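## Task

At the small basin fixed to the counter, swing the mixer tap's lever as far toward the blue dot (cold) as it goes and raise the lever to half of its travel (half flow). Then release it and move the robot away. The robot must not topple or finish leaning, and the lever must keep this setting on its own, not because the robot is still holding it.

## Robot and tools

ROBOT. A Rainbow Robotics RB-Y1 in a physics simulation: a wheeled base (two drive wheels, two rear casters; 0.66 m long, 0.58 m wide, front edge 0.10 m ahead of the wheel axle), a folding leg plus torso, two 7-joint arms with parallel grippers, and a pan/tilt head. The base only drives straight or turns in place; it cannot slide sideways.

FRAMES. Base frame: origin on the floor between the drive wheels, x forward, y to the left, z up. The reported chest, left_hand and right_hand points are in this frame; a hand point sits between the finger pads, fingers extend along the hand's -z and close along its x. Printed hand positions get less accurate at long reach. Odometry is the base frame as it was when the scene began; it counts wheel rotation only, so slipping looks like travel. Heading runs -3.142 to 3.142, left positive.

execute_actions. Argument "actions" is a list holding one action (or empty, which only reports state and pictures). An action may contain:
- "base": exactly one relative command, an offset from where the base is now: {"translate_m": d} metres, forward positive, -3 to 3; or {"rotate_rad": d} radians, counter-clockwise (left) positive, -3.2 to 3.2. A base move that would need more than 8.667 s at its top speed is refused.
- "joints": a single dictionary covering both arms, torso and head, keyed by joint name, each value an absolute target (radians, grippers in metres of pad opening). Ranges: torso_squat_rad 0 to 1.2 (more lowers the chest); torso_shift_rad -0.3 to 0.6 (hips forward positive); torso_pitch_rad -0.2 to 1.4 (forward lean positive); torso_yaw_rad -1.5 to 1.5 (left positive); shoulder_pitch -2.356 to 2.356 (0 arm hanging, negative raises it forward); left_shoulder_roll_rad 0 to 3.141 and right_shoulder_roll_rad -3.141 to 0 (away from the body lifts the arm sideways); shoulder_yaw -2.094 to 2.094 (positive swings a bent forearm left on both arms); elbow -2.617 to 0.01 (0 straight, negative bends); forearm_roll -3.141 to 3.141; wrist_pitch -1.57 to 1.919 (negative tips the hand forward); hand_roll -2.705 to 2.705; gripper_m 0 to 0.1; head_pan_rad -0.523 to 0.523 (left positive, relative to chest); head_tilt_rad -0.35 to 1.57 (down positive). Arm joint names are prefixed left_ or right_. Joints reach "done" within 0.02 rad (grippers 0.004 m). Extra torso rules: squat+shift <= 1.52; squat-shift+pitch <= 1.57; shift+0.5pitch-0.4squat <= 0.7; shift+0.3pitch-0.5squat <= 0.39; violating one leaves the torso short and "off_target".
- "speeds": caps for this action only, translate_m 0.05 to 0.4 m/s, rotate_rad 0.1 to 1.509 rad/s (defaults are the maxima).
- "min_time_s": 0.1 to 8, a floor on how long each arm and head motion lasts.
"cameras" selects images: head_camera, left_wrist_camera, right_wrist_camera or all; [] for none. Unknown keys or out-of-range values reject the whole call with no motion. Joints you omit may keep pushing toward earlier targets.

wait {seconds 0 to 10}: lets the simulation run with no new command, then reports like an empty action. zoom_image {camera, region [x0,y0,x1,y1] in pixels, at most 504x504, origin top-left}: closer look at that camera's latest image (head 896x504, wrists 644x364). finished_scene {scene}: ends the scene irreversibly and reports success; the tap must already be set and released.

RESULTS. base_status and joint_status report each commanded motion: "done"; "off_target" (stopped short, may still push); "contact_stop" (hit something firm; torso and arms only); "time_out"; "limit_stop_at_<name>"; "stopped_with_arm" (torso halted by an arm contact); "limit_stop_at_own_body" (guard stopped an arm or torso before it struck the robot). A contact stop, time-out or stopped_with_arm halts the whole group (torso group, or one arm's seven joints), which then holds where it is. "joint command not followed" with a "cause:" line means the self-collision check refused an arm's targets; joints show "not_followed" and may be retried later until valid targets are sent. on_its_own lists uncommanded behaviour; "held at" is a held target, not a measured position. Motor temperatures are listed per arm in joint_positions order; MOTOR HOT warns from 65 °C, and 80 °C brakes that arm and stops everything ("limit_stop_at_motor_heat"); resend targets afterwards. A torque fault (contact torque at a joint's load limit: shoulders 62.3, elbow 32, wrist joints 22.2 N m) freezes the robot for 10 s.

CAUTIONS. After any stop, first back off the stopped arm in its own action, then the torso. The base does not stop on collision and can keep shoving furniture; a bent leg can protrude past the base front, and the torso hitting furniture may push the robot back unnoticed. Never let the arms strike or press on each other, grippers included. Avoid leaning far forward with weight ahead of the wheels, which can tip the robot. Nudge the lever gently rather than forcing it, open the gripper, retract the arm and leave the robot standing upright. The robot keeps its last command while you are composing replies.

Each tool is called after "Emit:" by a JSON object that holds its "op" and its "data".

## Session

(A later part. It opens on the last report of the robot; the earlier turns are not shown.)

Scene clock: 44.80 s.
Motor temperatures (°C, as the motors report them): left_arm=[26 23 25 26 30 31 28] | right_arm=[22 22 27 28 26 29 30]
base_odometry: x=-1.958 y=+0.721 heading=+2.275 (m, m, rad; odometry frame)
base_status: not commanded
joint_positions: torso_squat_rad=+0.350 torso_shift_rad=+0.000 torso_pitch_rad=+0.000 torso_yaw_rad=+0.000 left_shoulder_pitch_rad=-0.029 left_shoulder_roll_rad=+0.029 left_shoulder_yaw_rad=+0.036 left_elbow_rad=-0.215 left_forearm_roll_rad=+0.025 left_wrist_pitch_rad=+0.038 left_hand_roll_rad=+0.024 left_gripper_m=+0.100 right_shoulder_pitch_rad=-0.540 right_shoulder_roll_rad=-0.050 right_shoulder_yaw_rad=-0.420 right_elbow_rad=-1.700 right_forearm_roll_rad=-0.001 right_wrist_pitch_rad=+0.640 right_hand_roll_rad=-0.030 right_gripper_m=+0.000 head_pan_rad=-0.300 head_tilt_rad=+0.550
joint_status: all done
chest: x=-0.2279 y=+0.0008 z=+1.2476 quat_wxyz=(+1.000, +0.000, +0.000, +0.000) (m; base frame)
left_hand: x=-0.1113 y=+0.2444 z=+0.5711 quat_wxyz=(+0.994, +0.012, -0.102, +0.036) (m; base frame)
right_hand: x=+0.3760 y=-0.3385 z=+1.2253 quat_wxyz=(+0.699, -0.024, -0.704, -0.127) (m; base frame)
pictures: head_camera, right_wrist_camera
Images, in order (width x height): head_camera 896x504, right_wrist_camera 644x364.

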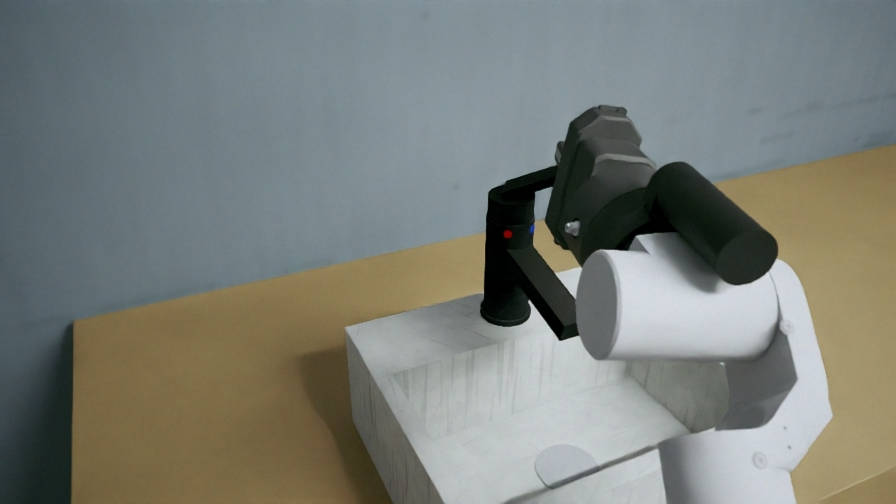

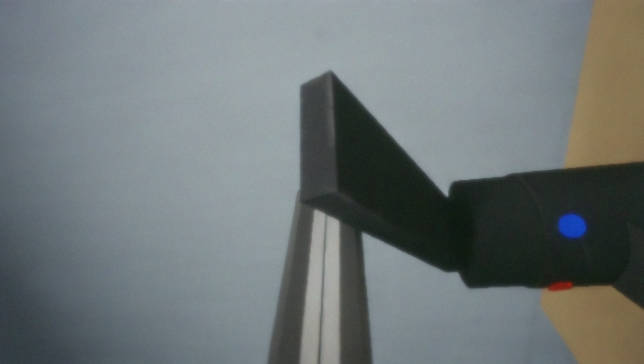

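Emit:
{"op": "execute_actions", "data": {"actions": [{"joints": {"right_shoulder_pitch_rad": -0.49, "right_wrist_pitch_rad": 0.59, "right_shoulder_yaw_rad": -0.405}, "min_time_s": 0.8}], "cameras": ["head_camera", "right_wrist_camera"]}}

Scene clock: 46.10 s.
Motor temperatures (°C, as the motors report them): left_arm=[26 23 25 26 30 31 28] | right_arm=[22 22 27 28 26 29 30]
base_odometry: x=-1.958 y=+0.721 heading=+2.275 (m, m, rad; odometry frame)
base_status: not commanded
joint_positions: torso_squat_rad=+0.350 torso_shift_rad=+0.000 torso_pitch_rad=+0.000 torso_yaw_rad=+0.000 left_shoulder_pitch_rad=-0.029 left_shoulder_roll_rad=+0.029 left_shoulder_yaw_rad=+0.036 left_elbow_rad=-0.215 left_forearm_roll_rad=+0.025 left_wrist_pitch_rad=+0.038 left_hand_roll_rad=+0.024 left_gripper_m=+0.100 right_shoulder_pitch_rad=-0.491 right_shoulder_roll_rad=-0.050 right_shoulder_yaw_rad=-0.405 right_elbow_rad=-1.700 right_forearm_roll_rad=-0.001 right_wrist_pitch_rad=+0.590 right_hand_roll_rad=-0.030 right_gripper_m=+0.000 head_pan_rad=-0.300 head_tilt_rad=+0.550
joint_status: all done
chest: x=-0.2279 y=+0.0008 z=+1.2476 quat_wxyz=(+1.000, +0.000, +0.000, +0.000) (m; base frame)
left_hand: x=-0.1113 y=+0.2444 z=+0.5711 quat_wxyz=(+0.994, +0.012, -0.102, +0.036) (m; base frame)
right_hand: x=+0.3701 y=-0.3430 z=+1.2098 quat_wxyz=(+0.697, -0.033, -0.705, -0.124) (m; base frame)
pictures: head_camera, right_wrist_camera
Images, in order (width x height): head_camera 896x504, right_wrist_camera 644x364.

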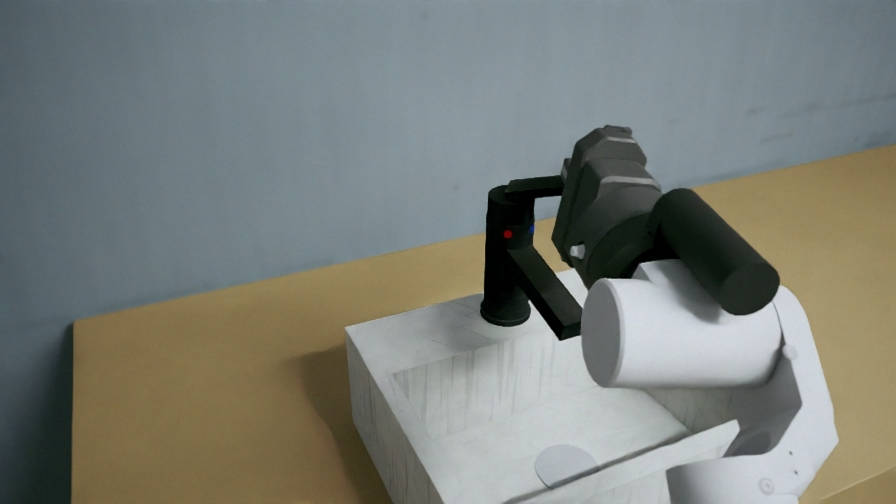

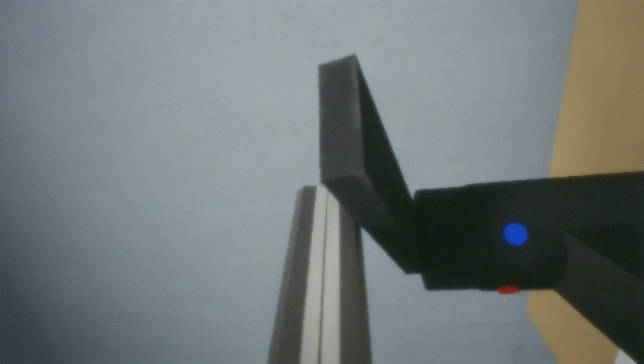

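Emit:
{"op": "execute_actions", "data": {"actions": [{"joints": {"right_shoulder_pitch_rad": -0.6, "right_wrist_pitch_rad": 0.7}, "base": {"translate_m": -0.25}}], "cameras": ["head_camera"]}}

Scene clock: 48.40 s.
Motor temperatures (°C, as the motors report them): left_arm=[26 23 25 26 30 31 28] | right_arm=[22 22 27 28 26 29 30]
base_odometry: x=-1.796 y=+0.530 heading=+2.273 (m, m, rad; odometry frame)
base_status: done
joint_positions: torso_squat_rad=+0.350 torso_shift_rad=+0.000 torso_pitch_rad=+0.000 torso_yaw_rad=+0.000 left_shoulder_pitch_rad=-0.028 left_shoulder_roll_rad=+0.029 left_shoulder_yaw_rad=+0.036 left_elbow_rad=-0.215 left_forearm_roll_rad=+0.025 left_wrist_pitch_rad=+0.038 left_hand_roll_rad=+0.024 left_gripper_m=+0.100 right_shoulder_pitch_rad=-0.600 right_shoulder_roll_rad=-0.050 right_shoulder_yaw_rad=-0.405 right_elbow_rad=-1.700 right_forearm_roll_rad=-0.001 right_wrist_pitch_rad=+0.700 right_hand_roll_rad=-0.030 right_gripper_m=+0.000 head_pan_rad=-0.300 head_tilt_rad=+0.550
joint_status: all done
chest: x=-0.2279 y=+0.0008 z=+1.2476 quat_wxyz=(+1.000, +0.000, +0.000, +0.000) (m; base frame)
left_hand: x=-0.1114 y=+0.2444 z=+0.5711 quat_wxyz=(+0.994, +0.012, -0.102, +0.036) (m; base frame)
right_hand: x=+0.3849 y=-0.3175 z=+1.2466 quat_wxyz=(+0.702, -0.008, -0.703, -0.114) (m; base frame)
pictures: head_camera
Images, in order (width x height): head_camera 896x504.

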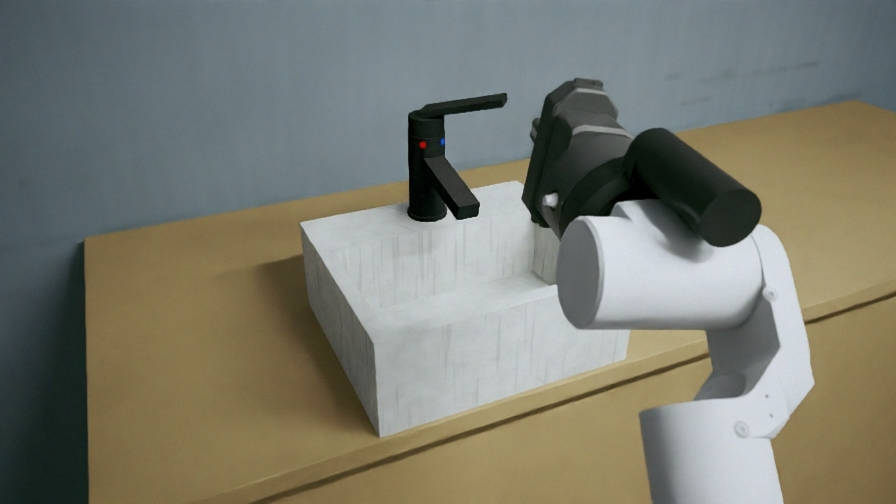

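The lever is turned fully toward blue and sits about halfway up, and the hand is clear.

Emit:
{"op": "finished_scene", "data": {"scene": 2}}

The scene is finished: the task was done.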